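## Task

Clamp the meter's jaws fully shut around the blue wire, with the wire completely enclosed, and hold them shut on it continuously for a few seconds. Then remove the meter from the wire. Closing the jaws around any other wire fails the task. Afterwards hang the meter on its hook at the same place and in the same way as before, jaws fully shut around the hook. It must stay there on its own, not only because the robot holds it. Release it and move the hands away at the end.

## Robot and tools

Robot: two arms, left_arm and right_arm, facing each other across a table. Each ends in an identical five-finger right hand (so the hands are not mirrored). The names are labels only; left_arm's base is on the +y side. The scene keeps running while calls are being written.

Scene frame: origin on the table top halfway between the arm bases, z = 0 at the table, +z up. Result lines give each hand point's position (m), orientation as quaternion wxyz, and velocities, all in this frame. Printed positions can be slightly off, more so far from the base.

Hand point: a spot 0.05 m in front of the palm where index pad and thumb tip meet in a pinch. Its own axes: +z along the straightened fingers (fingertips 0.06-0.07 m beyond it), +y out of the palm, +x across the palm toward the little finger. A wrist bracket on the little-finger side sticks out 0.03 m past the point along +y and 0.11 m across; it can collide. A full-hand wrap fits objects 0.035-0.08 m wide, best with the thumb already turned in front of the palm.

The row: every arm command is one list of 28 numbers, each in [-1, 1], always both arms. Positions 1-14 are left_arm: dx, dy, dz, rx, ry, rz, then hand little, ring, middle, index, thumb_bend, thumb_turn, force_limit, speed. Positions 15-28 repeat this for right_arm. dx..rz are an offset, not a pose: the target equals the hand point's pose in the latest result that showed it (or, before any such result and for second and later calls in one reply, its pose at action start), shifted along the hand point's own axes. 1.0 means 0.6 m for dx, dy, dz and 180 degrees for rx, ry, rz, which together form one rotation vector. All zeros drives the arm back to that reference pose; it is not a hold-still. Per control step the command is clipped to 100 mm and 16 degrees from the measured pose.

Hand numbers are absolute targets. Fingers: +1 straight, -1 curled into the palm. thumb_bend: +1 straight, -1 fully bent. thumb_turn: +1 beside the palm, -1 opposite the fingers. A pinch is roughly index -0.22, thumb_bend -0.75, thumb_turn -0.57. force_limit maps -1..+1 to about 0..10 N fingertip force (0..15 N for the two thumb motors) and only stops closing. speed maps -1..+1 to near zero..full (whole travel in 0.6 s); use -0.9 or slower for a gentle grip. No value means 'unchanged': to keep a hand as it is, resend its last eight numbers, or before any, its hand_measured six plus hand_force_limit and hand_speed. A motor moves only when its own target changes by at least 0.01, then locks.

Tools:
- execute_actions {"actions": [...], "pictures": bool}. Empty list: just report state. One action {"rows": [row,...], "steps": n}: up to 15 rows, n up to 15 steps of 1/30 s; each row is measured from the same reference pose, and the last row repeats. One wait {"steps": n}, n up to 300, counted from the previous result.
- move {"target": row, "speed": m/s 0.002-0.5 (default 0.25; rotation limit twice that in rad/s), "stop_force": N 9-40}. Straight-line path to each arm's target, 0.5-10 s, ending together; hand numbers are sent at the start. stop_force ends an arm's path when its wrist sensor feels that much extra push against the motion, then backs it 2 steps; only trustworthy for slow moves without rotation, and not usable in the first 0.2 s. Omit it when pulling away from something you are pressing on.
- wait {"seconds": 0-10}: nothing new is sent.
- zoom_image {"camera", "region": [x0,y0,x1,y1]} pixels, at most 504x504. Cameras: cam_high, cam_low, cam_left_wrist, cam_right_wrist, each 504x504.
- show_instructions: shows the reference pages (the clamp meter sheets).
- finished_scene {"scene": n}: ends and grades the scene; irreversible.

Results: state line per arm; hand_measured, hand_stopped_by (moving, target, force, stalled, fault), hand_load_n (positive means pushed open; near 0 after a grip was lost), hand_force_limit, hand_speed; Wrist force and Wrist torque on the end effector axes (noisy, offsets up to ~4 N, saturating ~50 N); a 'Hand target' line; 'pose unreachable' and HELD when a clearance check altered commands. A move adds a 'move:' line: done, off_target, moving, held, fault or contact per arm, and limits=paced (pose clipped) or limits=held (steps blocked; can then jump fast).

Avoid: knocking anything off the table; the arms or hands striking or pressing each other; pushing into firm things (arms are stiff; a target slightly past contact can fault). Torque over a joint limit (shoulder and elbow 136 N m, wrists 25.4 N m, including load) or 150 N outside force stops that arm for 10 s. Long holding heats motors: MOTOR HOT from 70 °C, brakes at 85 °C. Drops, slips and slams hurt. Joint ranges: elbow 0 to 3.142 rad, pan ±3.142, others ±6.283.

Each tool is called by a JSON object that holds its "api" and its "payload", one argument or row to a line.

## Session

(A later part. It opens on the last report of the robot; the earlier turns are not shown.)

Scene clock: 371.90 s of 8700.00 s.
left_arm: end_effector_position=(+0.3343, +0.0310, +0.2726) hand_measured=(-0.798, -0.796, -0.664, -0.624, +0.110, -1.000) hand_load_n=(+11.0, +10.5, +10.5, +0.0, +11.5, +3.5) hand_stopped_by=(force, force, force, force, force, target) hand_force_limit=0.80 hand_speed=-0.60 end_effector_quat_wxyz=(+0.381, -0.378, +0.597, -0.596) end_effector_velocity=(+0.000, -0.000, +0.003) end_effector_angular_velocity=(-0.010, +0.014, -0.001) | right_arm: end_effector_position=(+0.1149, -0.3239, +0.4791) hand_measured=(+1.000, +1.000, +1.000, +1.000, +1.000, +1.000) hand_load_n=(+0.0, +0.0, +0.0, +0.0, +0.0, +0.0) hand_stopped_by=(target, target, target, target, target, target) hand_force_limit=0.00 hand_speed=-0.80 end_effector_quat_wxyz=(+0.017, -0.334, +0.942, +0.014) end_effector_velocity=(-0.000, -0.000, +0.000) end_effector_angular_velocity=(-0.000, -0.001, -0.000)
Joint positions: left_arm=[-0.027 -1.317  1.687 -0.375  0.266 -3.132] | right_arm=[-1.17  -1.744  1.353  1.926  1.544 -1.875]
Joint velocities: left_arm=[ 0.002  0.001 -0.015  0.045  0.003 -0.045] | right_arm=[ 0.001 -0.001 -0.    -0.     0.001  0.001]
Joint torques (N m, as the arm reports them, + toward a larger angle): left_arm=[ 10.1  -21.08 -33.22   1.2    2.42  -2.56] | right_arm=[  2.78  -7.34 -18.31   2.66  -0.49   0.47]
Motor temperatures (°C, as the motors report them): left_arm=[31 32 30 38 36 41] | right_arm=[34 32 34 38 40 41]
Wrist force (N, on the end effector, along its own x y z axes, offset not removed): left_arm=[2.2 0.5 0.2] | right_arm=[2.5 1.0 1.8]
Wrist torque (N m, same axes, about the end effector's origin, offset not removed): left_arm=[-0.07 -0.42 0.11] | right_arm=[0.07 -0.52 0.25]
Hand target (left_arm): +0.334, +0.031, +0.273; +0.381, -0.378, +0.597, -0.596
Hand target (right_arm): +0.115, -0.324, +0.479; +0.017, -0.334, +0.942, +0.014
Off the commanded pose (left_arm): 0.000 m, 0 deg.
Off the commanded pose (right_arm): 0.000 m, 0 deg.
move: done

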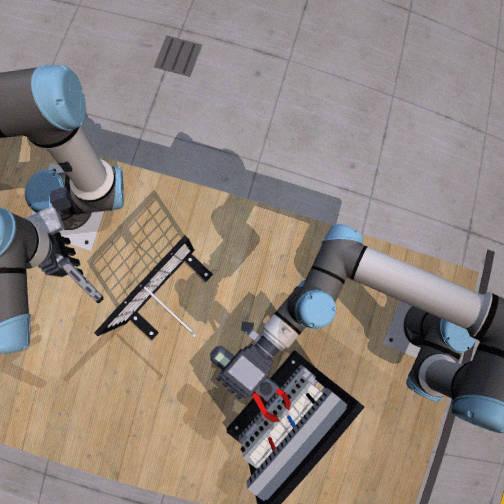

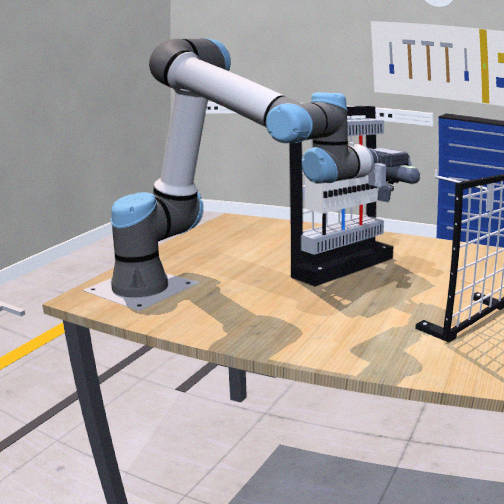

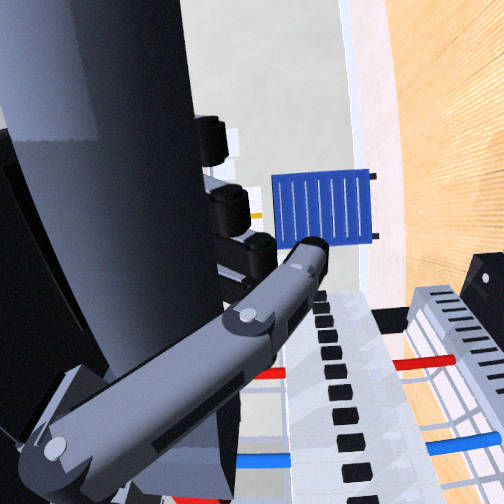

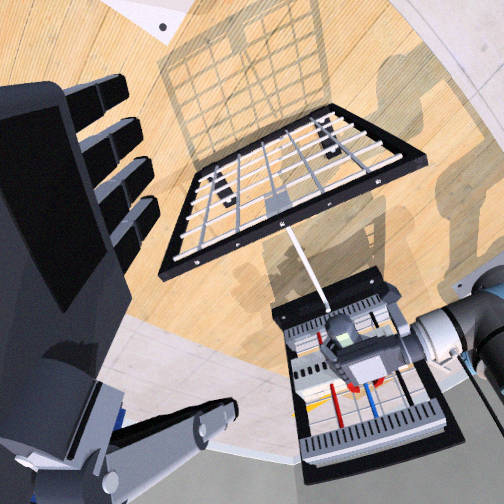

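{"api": "move", "payload": {
  "target": [-0.0433,0,0.0042,0,0,0,-1,-1,-0.98,-0.98,-1,-1,0.8,-0.6,0,0,0,0,0,0,1,1,1,1,1,1,0,-0.8],
  "speed": 0.05,
  "stop_force": 12
}}

{"api": "zoom_image", "payload": {
  "camera": "cam_high",
  "region": [250, 380, 310, 440]
}}

Scene clock: 423.40 s of 8700.00 s.
left_arm: end_effector_position=(+0.3474, +0.0533, +0.2727) hand_measured=(-0.798, -0.796, -0.664, -0.624, +0.110, -1.000) hand_load_n=(+11.0, +10.5, +10.5, +0.0, +11.5, +3.5) hand_stopped_by=(force, force, force, force, force, target) hand_force_limit=0.80 hand_speed=-0.60 end_effector_quat_wxyz=(+0.381, -0.378, +0.597, -0.596) end_effector_velocity=(+0.001, +0.001, +0.001) end_effector_angular_velocity=(-0.003, -0.000, -0.000) | right_arm: end_effector_position=(+0.1149, -0.3239, +0.4791) hand_measured=(+1.000, +1.000, +1.000, +1.000, +1.000, +1.000) hand_load_n=(+0.0, +0.0, +0.0, +0.0, +0.0, +0.0) hand_stopped_by=(target, target, target, target, target, target) hand_force_limit=0.00 hand_speed=-0.80 end_effector_quat_wxyz=(+0.017, -0.334, +0.942, +0.014) end_effector_velocity=(+0.000, -0.000, -0.001) end_effector_angular_velocity=(-0.002, +0.001, +0.000)
Joint positions: left_arm=[-0.007 -1.364  1.746 -0.387  0.286 -3.132] | right_arm=[-1.17  -1.744  1.353  1.926  1.544 -1.875]
Joint velocities: left_arm=[ 0.002 -0.005  0.003 -0.004  0.002  0.003] | right_arm=[ 0.     0.001  0.001  0.     0.001 -0.   ]
Joint torques (N m, as the arm reports them, + toward a larger angle): left_arm=[  8.64 -38.28 -10.34  -2.29   2.54   2.14] | right_arm=[  3.06  -7.27 -19.51   2.6   -0.41   0.4 ]
Motor temperatures (°C, as the motors report them): left_arm=[31 32 30 38 36 41] | right_arm=[34 32 34 38 40 41]
Wrist force (N, on the end effector, along its own x y z axes, offset not removed): left_arm=[2.5 3.3 -2.0] | right_arm=[3.0 3.2 -1.7]
Wrist torque (N m, same axes, about the end effector's origin, offset not removed): left_arm=[0.34 -0.47 0.38] | right_arm=[0.71 -0.46 0.41]
Hand target (left_arm): +0.348, +0.053, +0.273; +0.381, -0.378, +0.597, -0.596
Hand target (right_arm): +0.115, -0.324, +0.479; +0.017, -0.334, +0.942, +0.014
Off the commanded pose (left_arm): 0.000 m, 0 deg.
Off the commanded pose (right_arm): 0.000 m, 0 deg.
After step 90, 47.57 s passed at rest.
move: done

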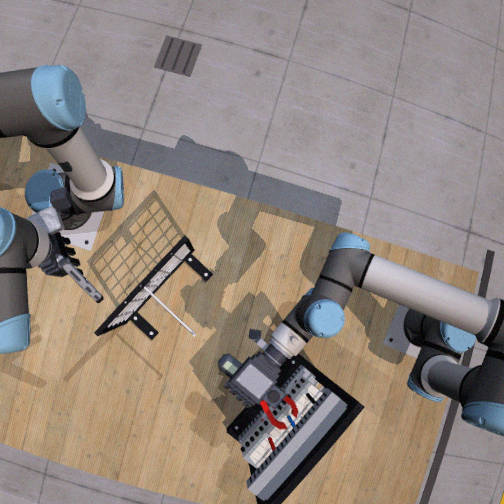

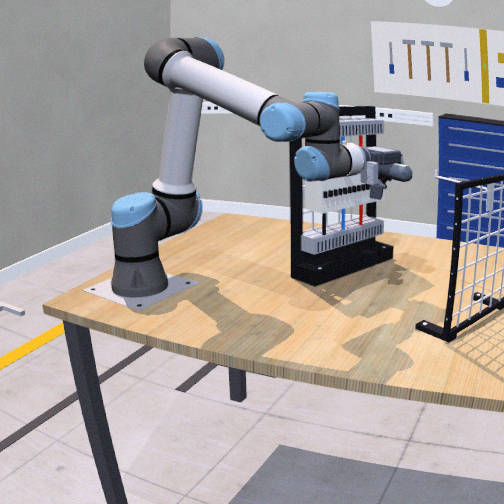

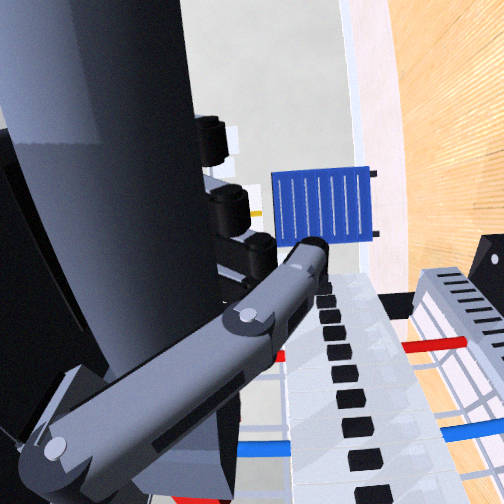

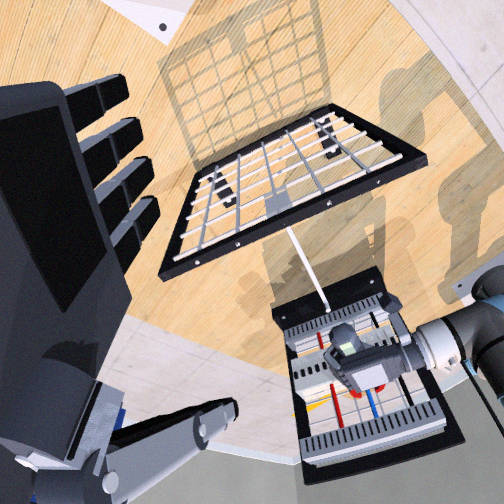

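Region (250, 380, 310, 440) of cam_high's 504x504 image, scaled by 8.400, with more detail than that image has.

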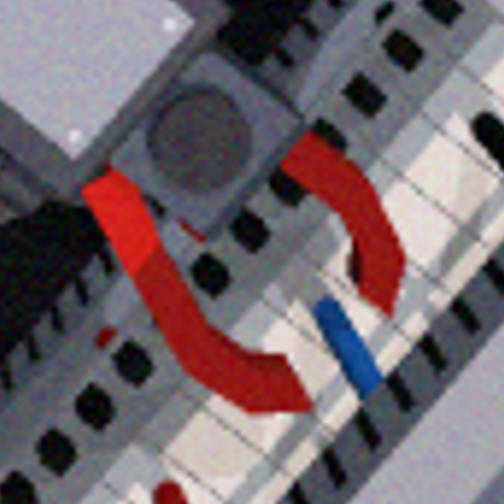

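{"api": "move", "payload": {
  "target": [-0.0517,0,-0.0020,0,0,0,-1,-1,-0.98,-0.98,-1,-1,0.8,-0.6,0,0,0,0,0,0,1,1,1,1,1,1,0,-0.8],
  "speed": 0.04,
  "stop_force": 12
}}

{"api": "zoom_image", "payload": {
  "camera": "cam_high",
  "region": [260, 390, 320, 450]
}}

Scene clock: 438.30 s of 8700.00 s.
left_arm: end_effector_position=(+0.3593, +0.0816, +0.2728) hand_measured=(-0.798, -0.796, -0.664, -0.624, +0.110, -1.000) hand_load_n=(+11.0, +10.5, +10.5, +0.0, +11.5, +3.5) hand_stopped_by=(force, force, force, force, force, target) hand_force_limit=0.80 hand_speed=-0.60 end_effector_quat_wxyz=(+0.381, -0.378, +0.597, -0.596) end_effector_velocity=(+0.001, +0.002, -0.000) end_effector_angular_velocity=(-0.000, -0.000, -0.001) | right_arm: end_effector_position=(+0.1149, -0.3239, +0.4791) hand_measured=(+1.000, +1.000, +1.000, +1.000, +1.000, +1.000) hand_load_n=(+0.0, +0.0, +0.0, +0.0, +0.0, +0.0) hand_stopped_by=(target, target, target, target, target, target) hand_force_limit=0.00 hand_speed=-0.80 end_effector_quat_wxyz=(+0.017, -0.334, +0.942, +0.014) end_effector_velocity=(-0.000, +0.000, +0.000) end_effector_angular_velocity=(+0.001, +0.000, -0.001)
Joint positions: left_arm=[ 0.011 -1.425  1.82  -0.398  0.304 -3.133] | right_arm=[-1.17  -1.744  1.353  1.926  1.544 -1.875]
Joint velocities: left_arm=[ 0.001 -0.005  0.007 -0.003  0.002  0.001] | right_arm=[ 0.    -0.     0.     0.    -0.001  0.001]
Joint torques (N m, as the arm reports them, + toward a larger angle): left_arm=[  8.76 -36.39  -8.31  -2.27   2.58   1.92] | right_arm=[  2.86  -6.28 -18.62   2.57  -0.47   0.62]
Motor temperatures (°C, as the motors report them): left_arm=[31 32 30 38 36 41] | right_arm=[34 32 34 38 40 41]
Wrist force (N, on the end effector, along its own x y z axes, offset not removed): left_arm=[1.4 -0.3 -2.8] | right_arm=[-0.1 2.0 0.6]
Wrist torque (N m, same axes, about the end effector's origin, offset not removed): left_arm=[-0.09 -0.08 -0.04] | right_arm=[0.27 -0.02 0.15]
Hand target (left_arm): +0.359, +0.082, +0.273; +0.381, -0.378, +0.597, -0.596
Hand target (right_arm): +0.115, -0.324, +0.479; +0.017, -0.334, +0.942, +0.014
Off the commanded pose (left_arm): 0.000 m, 0 deg.
Off the commanded pose (right_arm): 0.000 m, 0 deg.
After step 90, 10.77 s passed at rest.
move: done

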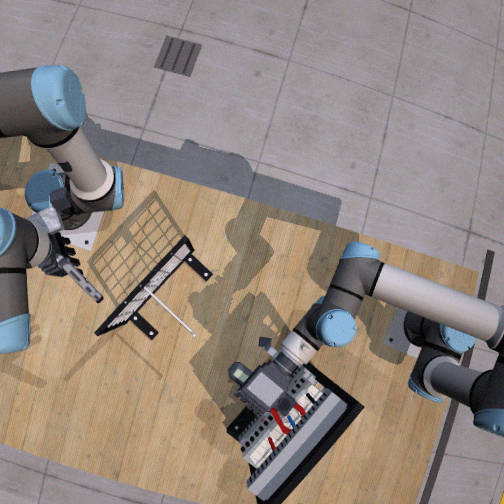

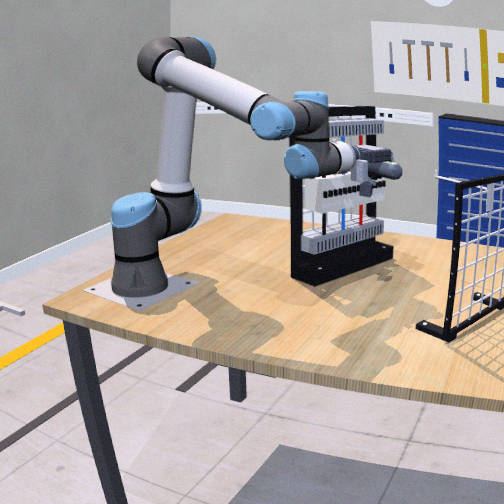

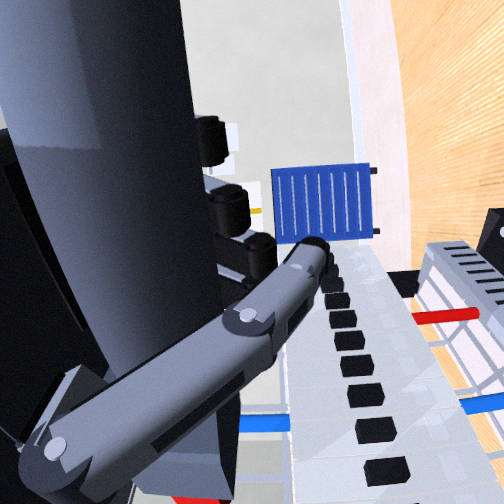

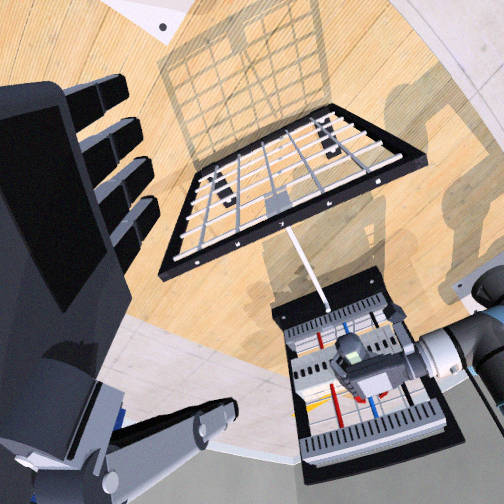

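Region (260, 390, 320, 450) of cam_high's 504x504 image, scaled by 8.400, with more detail than that image has.

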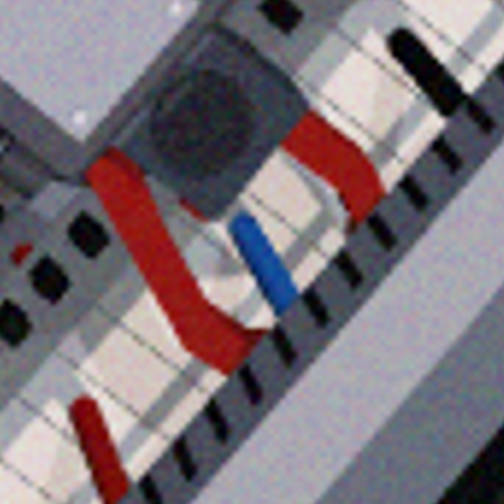

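{"api": "move", "payload": {
  "target": [0,0,0.0267,0,0,0,-1,-1,-0.98,-0.98,-1,-1,0.8,-0.6,0,0,0,0,0,0,1,1,1,1,1,1,0,-0.8],
  "speed": 0.04,
  "stop_force": 12
}}

{"api": "move", "payload": {
  "target": [0,0,0,0,0,0,-1,-1,0.5,0.5,-1,-1,0.8,-0.6,0,0,0,0,0,0,1,1,1,1,1,1,0,-0.8]
}}

{"api": "zoom_image", "payload": {
  "camera": "cam_high",
  "region": [260, 390, 320, 450]
}}

{"api": "zoom_image", "payload": {
  "camera": "cam_right_wrist",
  "region": [300, 330, 440, 470]
}}

Scene clock: 468.57 s of 8700.00 s.
left_arm: end_effector_position=(+0.3736, +0.0750, +0.2728) hand_measured=(-0.798, -0.796, -0.664, -0.624, +0.110, -1.000) hand_load_n=(+11.0, +10.5, +10.5, +0.0, +11.5, +3.5) hand_stopped_by=(force, force, force, force, force, target) hand_force_limit=0.80 hand_speed=-0.60 end_effector_quat_wxyz=(+0.381, -0.378, +0.597, -0.596) end_effector_velocity=(+0.002, -0.001, +0.001) end_effector_angular_velocity=(-0.003, +0.001, -0.000) | right_arm: end_effector_position=(+0.1149, -0.3239, +0.4791) hand_measured=(+1.000, +1.000, +1.000, +1.000, +1.000, +1.000) hand_load_n=(+0.0, +0.0, +0.0, +0.0, +0.0, +0.0) hand_stopped_by=(target, target, target, target, target, target) hand_force_limit=0.00 hand_speed=-0.80 end_effector_quat_wxyz=(+0.017, -0.334, +0.942, +0.014) end_effector_velocity=(+0.000, -0.000, -0.000) end_effector_angular_velocity=(-0.001, +0.001, +0.001)
Joint positions: left_arm=[ 0.046 -1.404  1.794 -0.394  0.339 -3.133] | right_arm=[-1.17  -1.744  1.353  1.926  1.544 -1.875]
Joint velocities: left_arm=[ 0.004  0.001 -0.004  0.002  0.005 -0.002] | right_arm=[-0.     0.001  0.     0.     0.    -0.001]
Joint torques (N m, as the arm reports them, + toward a larger angle): left_arm=[  8.69 -15.8  -32.27   0.89   2.33  -2.58] | right_arm=[  3.54  -6.07 -18.84   2.53  -0.52   0.32]
Motor temperatures (°C, as the motors report them): left_arm=[31 32 30 38 36 41] | right_arm=[34 32 34 38 40 41]
Wrist force (N, on the end effector, along its own x y z axes, offset not removed): left_arm=[0.9 -1.1 -0.6] | right_arm=[0.6 0.7 -0.3]
Wrist torque (N m, same axes, about the end effector's origin, offset not removed): left_arm=[-0.19 -0.21 -0.03] | right_arm=[0.20 -0.15 0.24]
Hand target (left_arm): +0.374, +0.075, +0.273; +0.381, -0.378, +0.597, -0.596
Hand target (right_arm): +0.115, -0.324, +0.479; +0.017, -0.334, +0.942, +0.014
Off the commanded pose (left_arm): 0.000 m, 0 deg.
Off the commanded pose (right_arm): 0.000 m, 0 deg.
After step 90, 26.43 s passed at rest.
move: done

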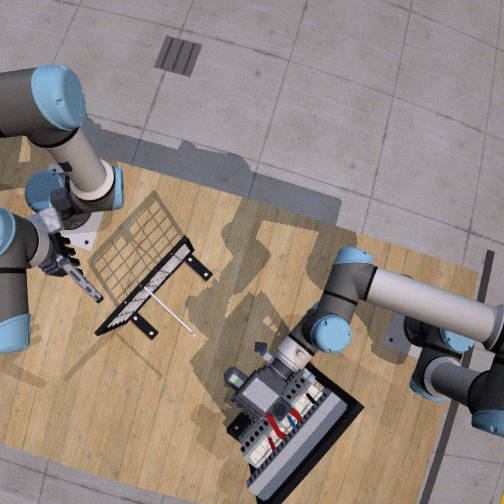

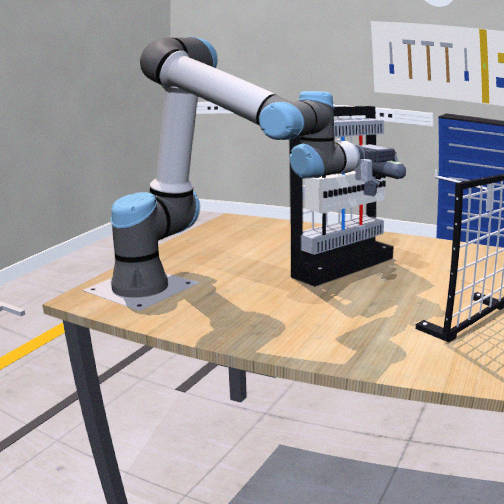

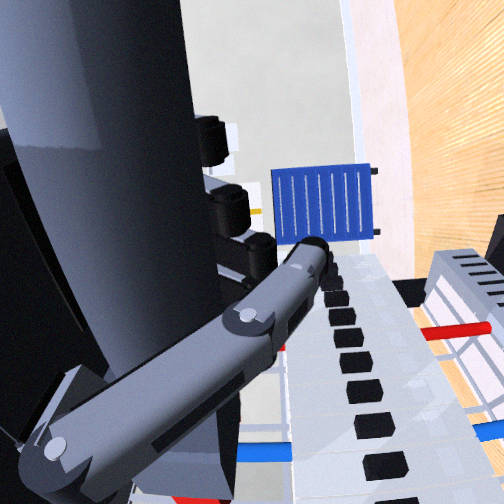

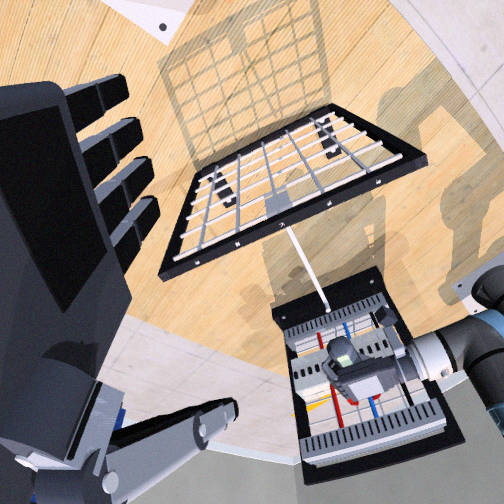

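Scene clock: 470.60 s of 8700.00 s.
left_arm: end_effector_position=(+0.3736, +0.0750, +0.2728) hand_measured=(-0.798, -0.796, +0.500, +0.500, +0.110, -1.000) hand_load_n=(+10.0, +10.0, +0.0, +0.0, +12.0, +3.5) hand_stopped_by=(force, force, target, target, force, target) hand_force_limit=0.80 hand_speed=-0.60 end_effector_quat_wxyz=(+0.381, -0.378, +0.597, -0.596) end_effector_velocity=(-0.000, +0.000, +0.000) end_effector_angular_velocity=(-0.001, +0.000, -0.000) | right_arm: end_effector_position=(+0.1149, -0.3239, +0.4791) hand_measured=(+1.000, +1.000, +1.000, +1.000, +1.000, +1.000) hand_load_n=(+0.0, +0.0, +0.0, +0.0, +0.0, +0.0) hand_stopped_by=(target, target, target, target, target, target) hand_force_limit=0.00 hand_speed=-0.80 end_effector_quat_wxyz=(+0.017, -0.334, +0.942, +0.014) end_effector_velocity=(+0.001, +0.000, -0.000) end_effector_angular_velocity=(-0.001, +0.000, +0.000)
Joint positions: left_arm=[ 0.046 -1.404  1.794 -0.394  0.339 -3.133] | right_arm=[-1.17  -1.744  1.353  1.926  1.544 -1.875]
Joint velocities: left_arm=[-0.    -0.001  0.     0.001 -0.    -0.001] | right_arm=[ 0.     0.002 -0.002  0.     0.001 -0.   ]
Joint torques (N m, as the arm reports them, + toward a larger angle): left_arm=[ -8.77 -38.33  -9.59  -2.22  -2.24   2.32] | right_arm=[  3.07  -5.93 -18.83   2.44  -0.27   0.47]
Motor temperatures (°C, as the motors report them): left_arm=[31 32 30 38 36 41] | right_arm=[34 32 34 38 40 41]
Wrist force (N, on the end effector, along its own x y z axes, offset not removed): left_arm=[1.1 -0.1 -3.3] | right_arm=[-0.2 0.2 1.5]
Wrist torque (N m, same axes, about the end effector's origin, offset not removed): left_arm=[0.06 -0.17 0.01] | right_arm=[0.05 -0.03 0.00]
Hand target (left_arm): +0.374, +0.075, +0.273; +0.381, -0.378, +0.597, -0.596
Hand target (right_arm): +0.115, -0.324, +0.479; +0.017, -0.334, +0.942, +0.014
Off the commanded pose (left_arm): 0.000 m, 0 deg.
Off the commanded pose (right_arm): 0.000 m, 0 deg.
move: done

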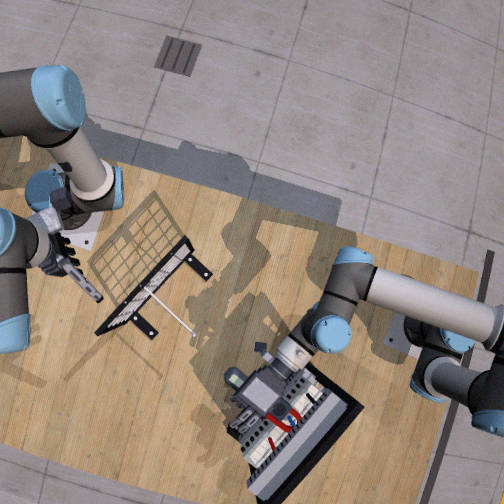

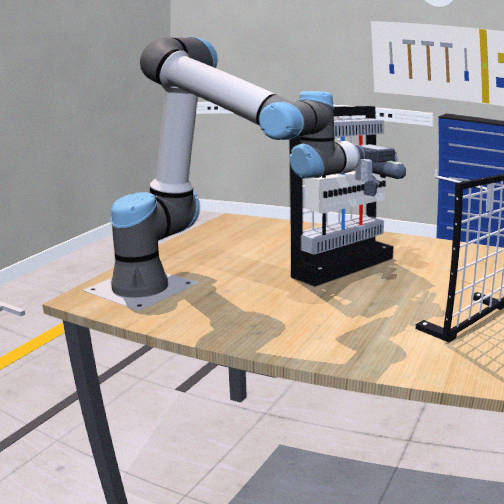

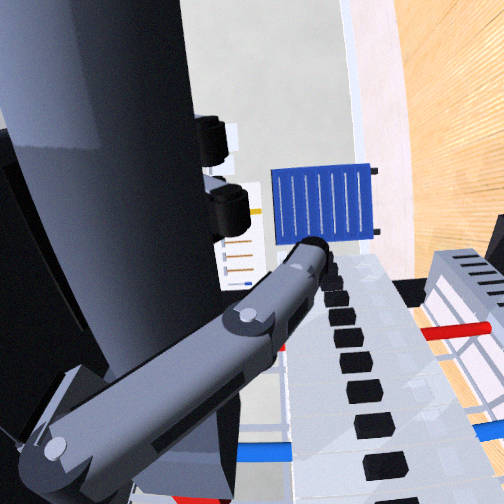

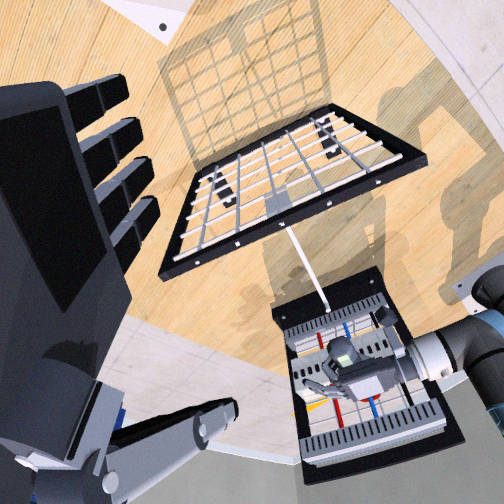

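Region (260, 390, 320, 450) of cam_high's 504x504 image, scaled by 8.400, with more detail than that image has.

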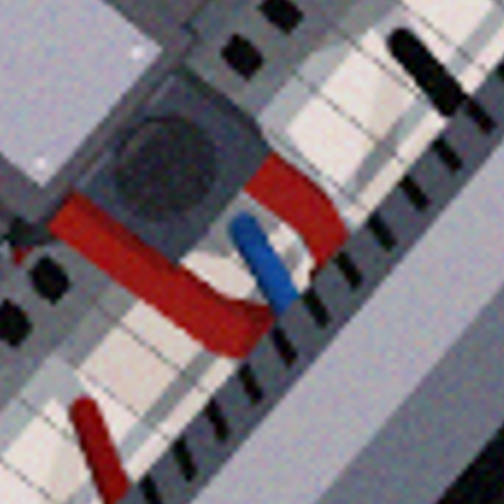

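Region (300, 330, 440, 470) of cam_right_wrist's 504x504 image, scaled by 3.600, with more detail than that image has.

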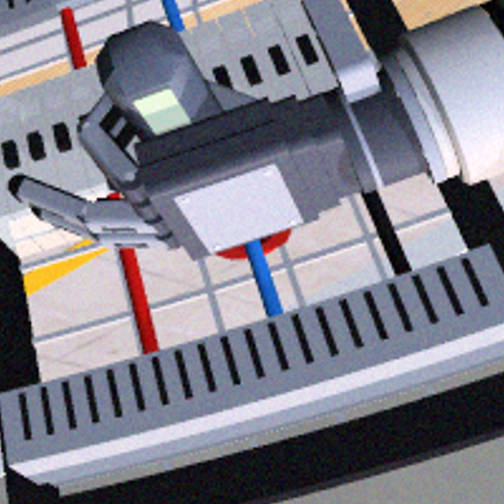

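{"api": "execute_actions", "payload": {
  "actions": []
}}

Scene clock: 494.10 s of 8700.00 s.
left_arm: end_effector_position=(+0.3736, +0.0750, +0.2728) hand_measured=(-0.798, -0.796, +0.500, +0.500, +0.110, -1.000) hand_load_n=(+10.0, +10.0, +0.0, +0.0, +12.0, +3.5) hand_stopped_by=(force, force, target, target, force, target) hand_force_limit=0.80 hand_speed=-0.60 end_effector_quat_wxyz=(+0.381, -0.378, +0.597, -0.596) end_effector_velocity=(-0.000, -0.000, +0.001) end_effector_angular_velocity=(-0.003, +0.001, -0.000) | right_arm: end_effector_position=(+0.1149, -0.3239, +0.4791) hand_measured=(+1.000, +1.000, +1.000, +1.000, +1.000, +1.000) hand_load_n=(+0.0, +0.0, +0.0, +0.0, +0.0, +0.0) hand_stopped_by=(target, target, target, target, target, target) hand_force_limit=0.00 hand_speed=-0.80 end_effector_quat_wxyz=(+0.017, -0.334, +0.942, +0.014) end_effector_velocity=(-0.000, -0.000, -0.000) end_effector_angular_velocity=(+0.000, +0.001, -0.001)
Joint positions: left_arm=[ 0.046 -1.404  1.794 -0.394  0.339 -3.133] | right_arm=[-1.17  -1.744  1.353  1.926  1.544 -1.875]
Joint velocities: left_arm=[-0.    -0.001 -0.001 -0.001  0.    -0.001] | right_arm=[-0.    -0.     0.001 -0.    -0.001  0.   ]
Joint torques (N m, as the arm reports them, + toward a larger angle): left_arm=[ -7.23 -38.65 -10.27  -2.05  -1.84   2.17] | right_arm=[  4.3   -6.11 -18.52   2.43  -0.28   0.56]
Motor temperatures (°C, as the motors report them): left_arm=[31 32 30 38 36 41] | right_arm=[34 32 34 38 40 41]
Wrist force (N, on the end effector, along its own x y z axes, offset not removed): left_arm=[2.4 2.0 -1.6] | right_arm=[1.2 1.0 0.2]
Wrist torque (N m, same axes, about the end effector's origin, offset not removed): left_arm=[0.21 -0.29 0.10] | right_arm=[0.41 -0.31 0.07]
Hand target (left_arm): +0.374, +0.075, +0.273; +0.381, -0.378, +0.597, -0.596
Hand target (right_arm): +0.115, -0.324, +0.479; +0.017, -0.334, +0.942, +0.014
Off the commanded pose (left_arm): 0.000 m, 0 deg.
Off the commanded pose (right_arm): 0.000 m, 0 deg.
Steps of this call (steps 1 to 90: nothing new was sent; then 20.50 s passed at rest). Readings (end_effector_position | what the end effector reports):
1: left_arm (+0.3736, +0.0750, +0.2728) | right_arm (+0.1149, -0.3239, +0.4791) | left_arm hand_measured=(-0.798, -0.796, +0.500, +0.500, +0.110, -1.000) hand_load_n=(+10.0, +10.0, +0.0, +0.0, +12.0, +3.5) hand_stopped_by=(force, force, target, target, force, target) hand_force_limit=0.80 hand_speed=-0.60 | right_arm hand_measured=(+1.000, +1.000, +1.000, +1.000, +1.000, +1.000) hand_load_n=(+0.0, +0.0, +0.0, +0.0, +0.0, +0.0) hand_stopped_by=(target, target, target, target, target, target) hand_force_limit=0.00 hand_speed=-0.80
2: left_arm (+0.3736, +0.0750, +0.2728) | right_arm (+0.1149, -0.3239, +0.4791) | left_arm hand_measured=(-0.798, -0.796, +0.500, +0.500, +0.110, -1.000) hand_load_n=(+10.0, +10.0, +0.0, +0.0, +12.0, +3.5) hand_stopped_by=(force, force, target, target, force, target) hand_force_limit=0.80 hand_speed=-0.60 | right_arm hand_measured=(+1.000, +1.000, +1.000, +1.000, +1.000, +1.000) hand_load_n=(+0.0, +0.0, +0.0, +0.0, +0.0, +0.0) hand_stopped_by=(target, target, target, target, target, target) hand_force_limit=0.00 hand_speed=-0.80
4: left_arm (+0.3736, +0.0750, +0.2728) | right_arm (+0.1149, -0.3239, +0.4791) | left_arm hand_measured=(-0.798, -0.796, +0.500, +0.500, +0.110, -1.000) hand_load_n=(+10.0, +10.0, +0.0, +0.0, +12.0, +3.5) hand_stopped_by=(force, force, target, target, force, target) hand_force_limit=0.80 hand_speed=-0.60 | right_arm hand_measured=(+1.000, +1.000, +1.000, +1.000, +1.000, +1.000) hand_load_n=(+0.0, +0.0, +0.0, +0.0, +0.0, +0.0) hand_stopped_by=(target, target, target, target, target, target) hand_force_limit=0.00 hand_speed=-0.80
8: left_arm (+0.3736, +0.0750, +0.2728) | right_arm (+0.1149, -0.3239, +0.4791) | left_arm hand_measured=(-0.798, -0.796, +0.500, +0.500, +0.110, -1.000) hand_load_n=(+10.0, +10.0, +0.0, +0.0, +12.0, +3.5) hand_stopped_by=(force, force, target, target, force, target) hand_force_limit=0.80 hand_speed=-0.60 | right_arm hand_measured=(+1.000, +1.000, +1.000, +1.000, +1.000, +1.000) hand_load_n=(+0.0, +0.0, +0.0, +0.0, +0.0, +0.0) hand_stopped_by=(target, target, target, target, target, target) hand_force_limit=0.00 hand_speed=-0.80
90: the state above

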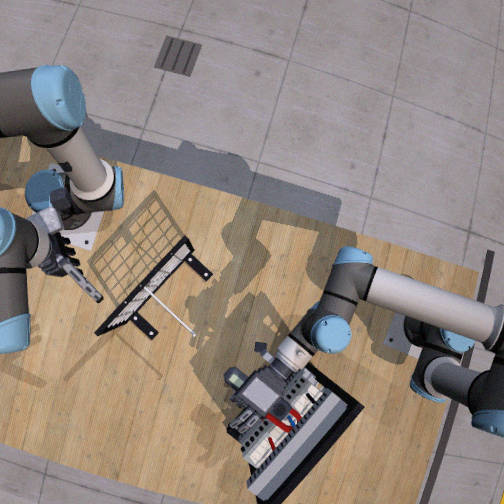

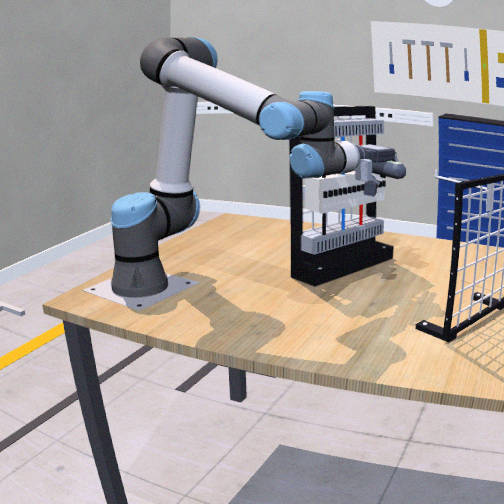

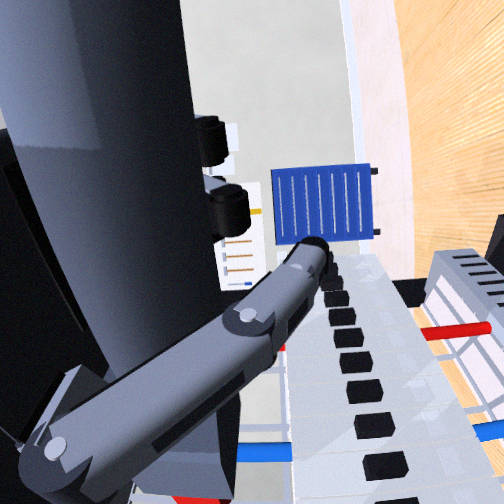

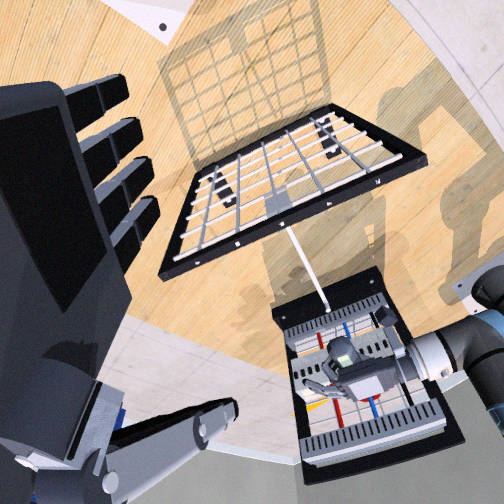

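{"api": "zoom_image", "payload": {
  "camera": "cam_high",
  "region": [250, 385, 320, 455]
}}

{"api": "move", "payload": {
  "target": [0,0,0,0,0,0,-1,-1,-0.98,-0.98,-1,-1,0.8,-0.6,0,0,0,0,0,0,1,1,1,1,1,1,0,-0.8]
}}

{"api": "zoom_image", "payload": {
  "camera": "cam_high",
  "region": [250, 385, 320, 455]
}}

Region (250, 385, 320, 455) of cam_high's 504x504 image, scaled by 7.200, with more detail than that image has.

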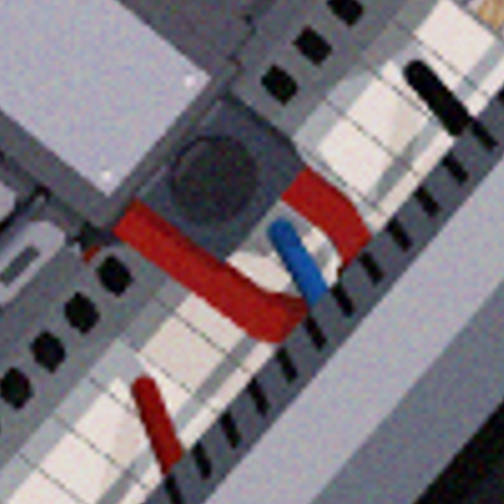

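Scene clock: 505.63 s of 8700.00 s.
left_arm: end_effector_position=(+0.3736, +0.0750, +0.2728) hand_measured=(-0.798, -0.796, -0.206, -0.628, +0.110, -1.000) hand_load_n=(+10.5, +10.0, +0.0, +9.0, +11.5, +4.5) hand_stopped_by=(force, force, force, force, force, target) hand_force_limit=0.80 hand_speed=-0.60 end_effector_quat_wxyz=(+0.381, -0.378, +0.597, -0.596) end_effector_velocity=(+0.000, -0.000, -0.001) end_effector_angular_velocity=(-0.002, +0.001, +0.000) | right_arm: end_effector_position=(+0.1149, -0.3239, +0.4791) hand_measured=(+1.000, +1.000, +1.000, +1.000, +1.000, +1.000) hand_load_n=(+0.0, +0.0, +0.0, +0.0, +0.0, +0.0) hand_stopped_by=(target, target, target, target, target, target) hand_force_limit=0.00 hand_speed=-0.80 end_effector_quat_wxyz=(+0.017, -0.334, +0.942, +0.014) end_effector_velocity=(-0.000, +0.000, +0.001) end_effector_angular_velocity=(+0.002, -0.001, -0.001)
Joint positions: left_arm=[ 0.046 -1.404  1.794 -0.394  0.339 -3.133] | right_arm=[-1.17  -1.744  1.353  1.926  1.544 -1.875]
Joint velocities: left_arm=[ 0.     0.001 -0.    -0.001 -0.    -0.002] | right_arm=[-0.    -0.001 -0.001 -0.    -0.001  0.001]
Joint torques (N m, as the arm reports them, + toward a larger angle): left_arm=[ -8.42 -38.41 -10.16  -1.77  -1.44   1.97] | right_arm=[  4.24  -6.04 -17.97   2.55  -0.44   0.33]
Motor temperatures (°C, as the motors report them): left_arm=[31 32 30 38 36 41] | right_arm=[34 32 34 38 40 41]
Wrist force (N, on the end effector, along its own x y z axes, offset not removed): left_arm=[1.0 -0.2 -0.3] | right_arm=[3.3 0.6 1.2]
Wrist torque (N m, same axes, about the end effector's origin, offset not removed): left_arm=[-0.17 -0.22 0.01] | right_arm=[0.26 -0.70 0.18]
Hand target (left_arm): +0.374, +0.075, +0.273; +0.381, -0.378, +0.597, -0.596
Hand target (right_arm): +0.115, -0.324, +0.479; +0.017, -0.334, +0.942, +0.014
Off the commanded pose (left_arm): 0.000 m, 0 deg.
Off the commanded pose (right_arm): 0.000 m, 0 deg.
After step 90, 6.57 s passed at rest.
move: done

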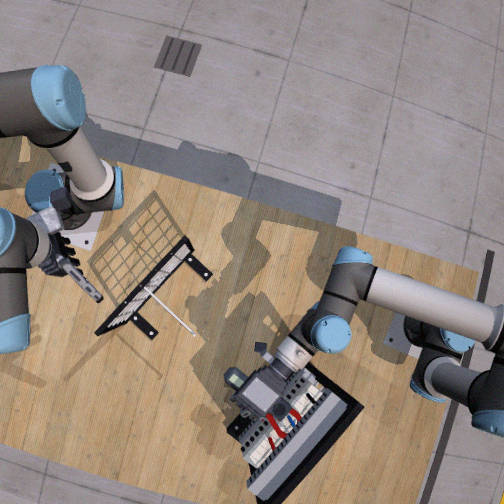

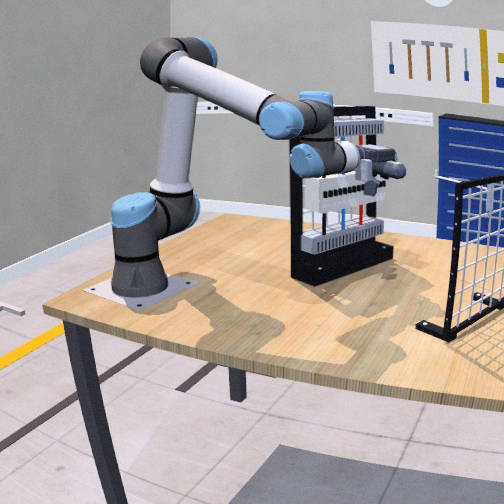

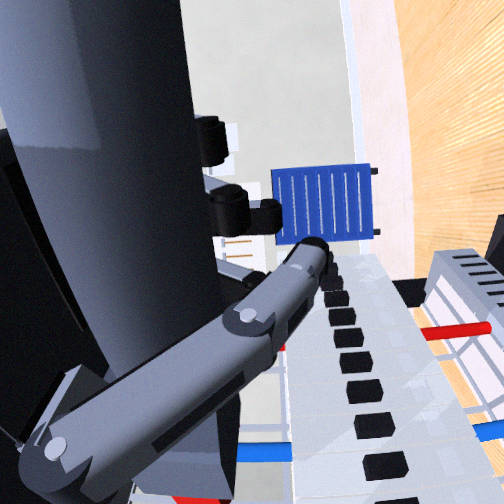

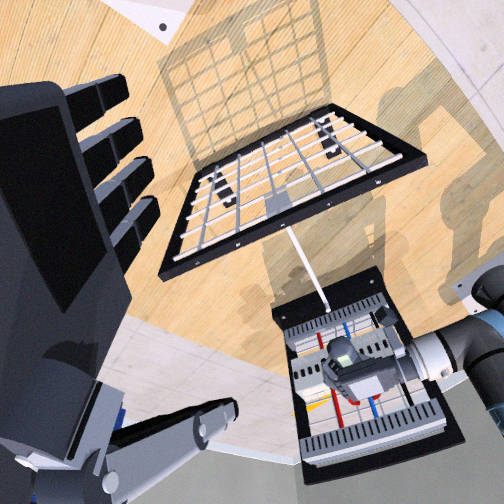

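Region (250, 385, 320, 455) of cam_high's 504x504 image, scaled by 7.200, with more detail than that image has.

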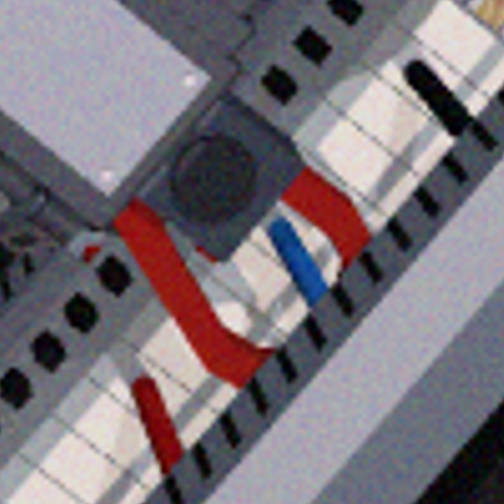

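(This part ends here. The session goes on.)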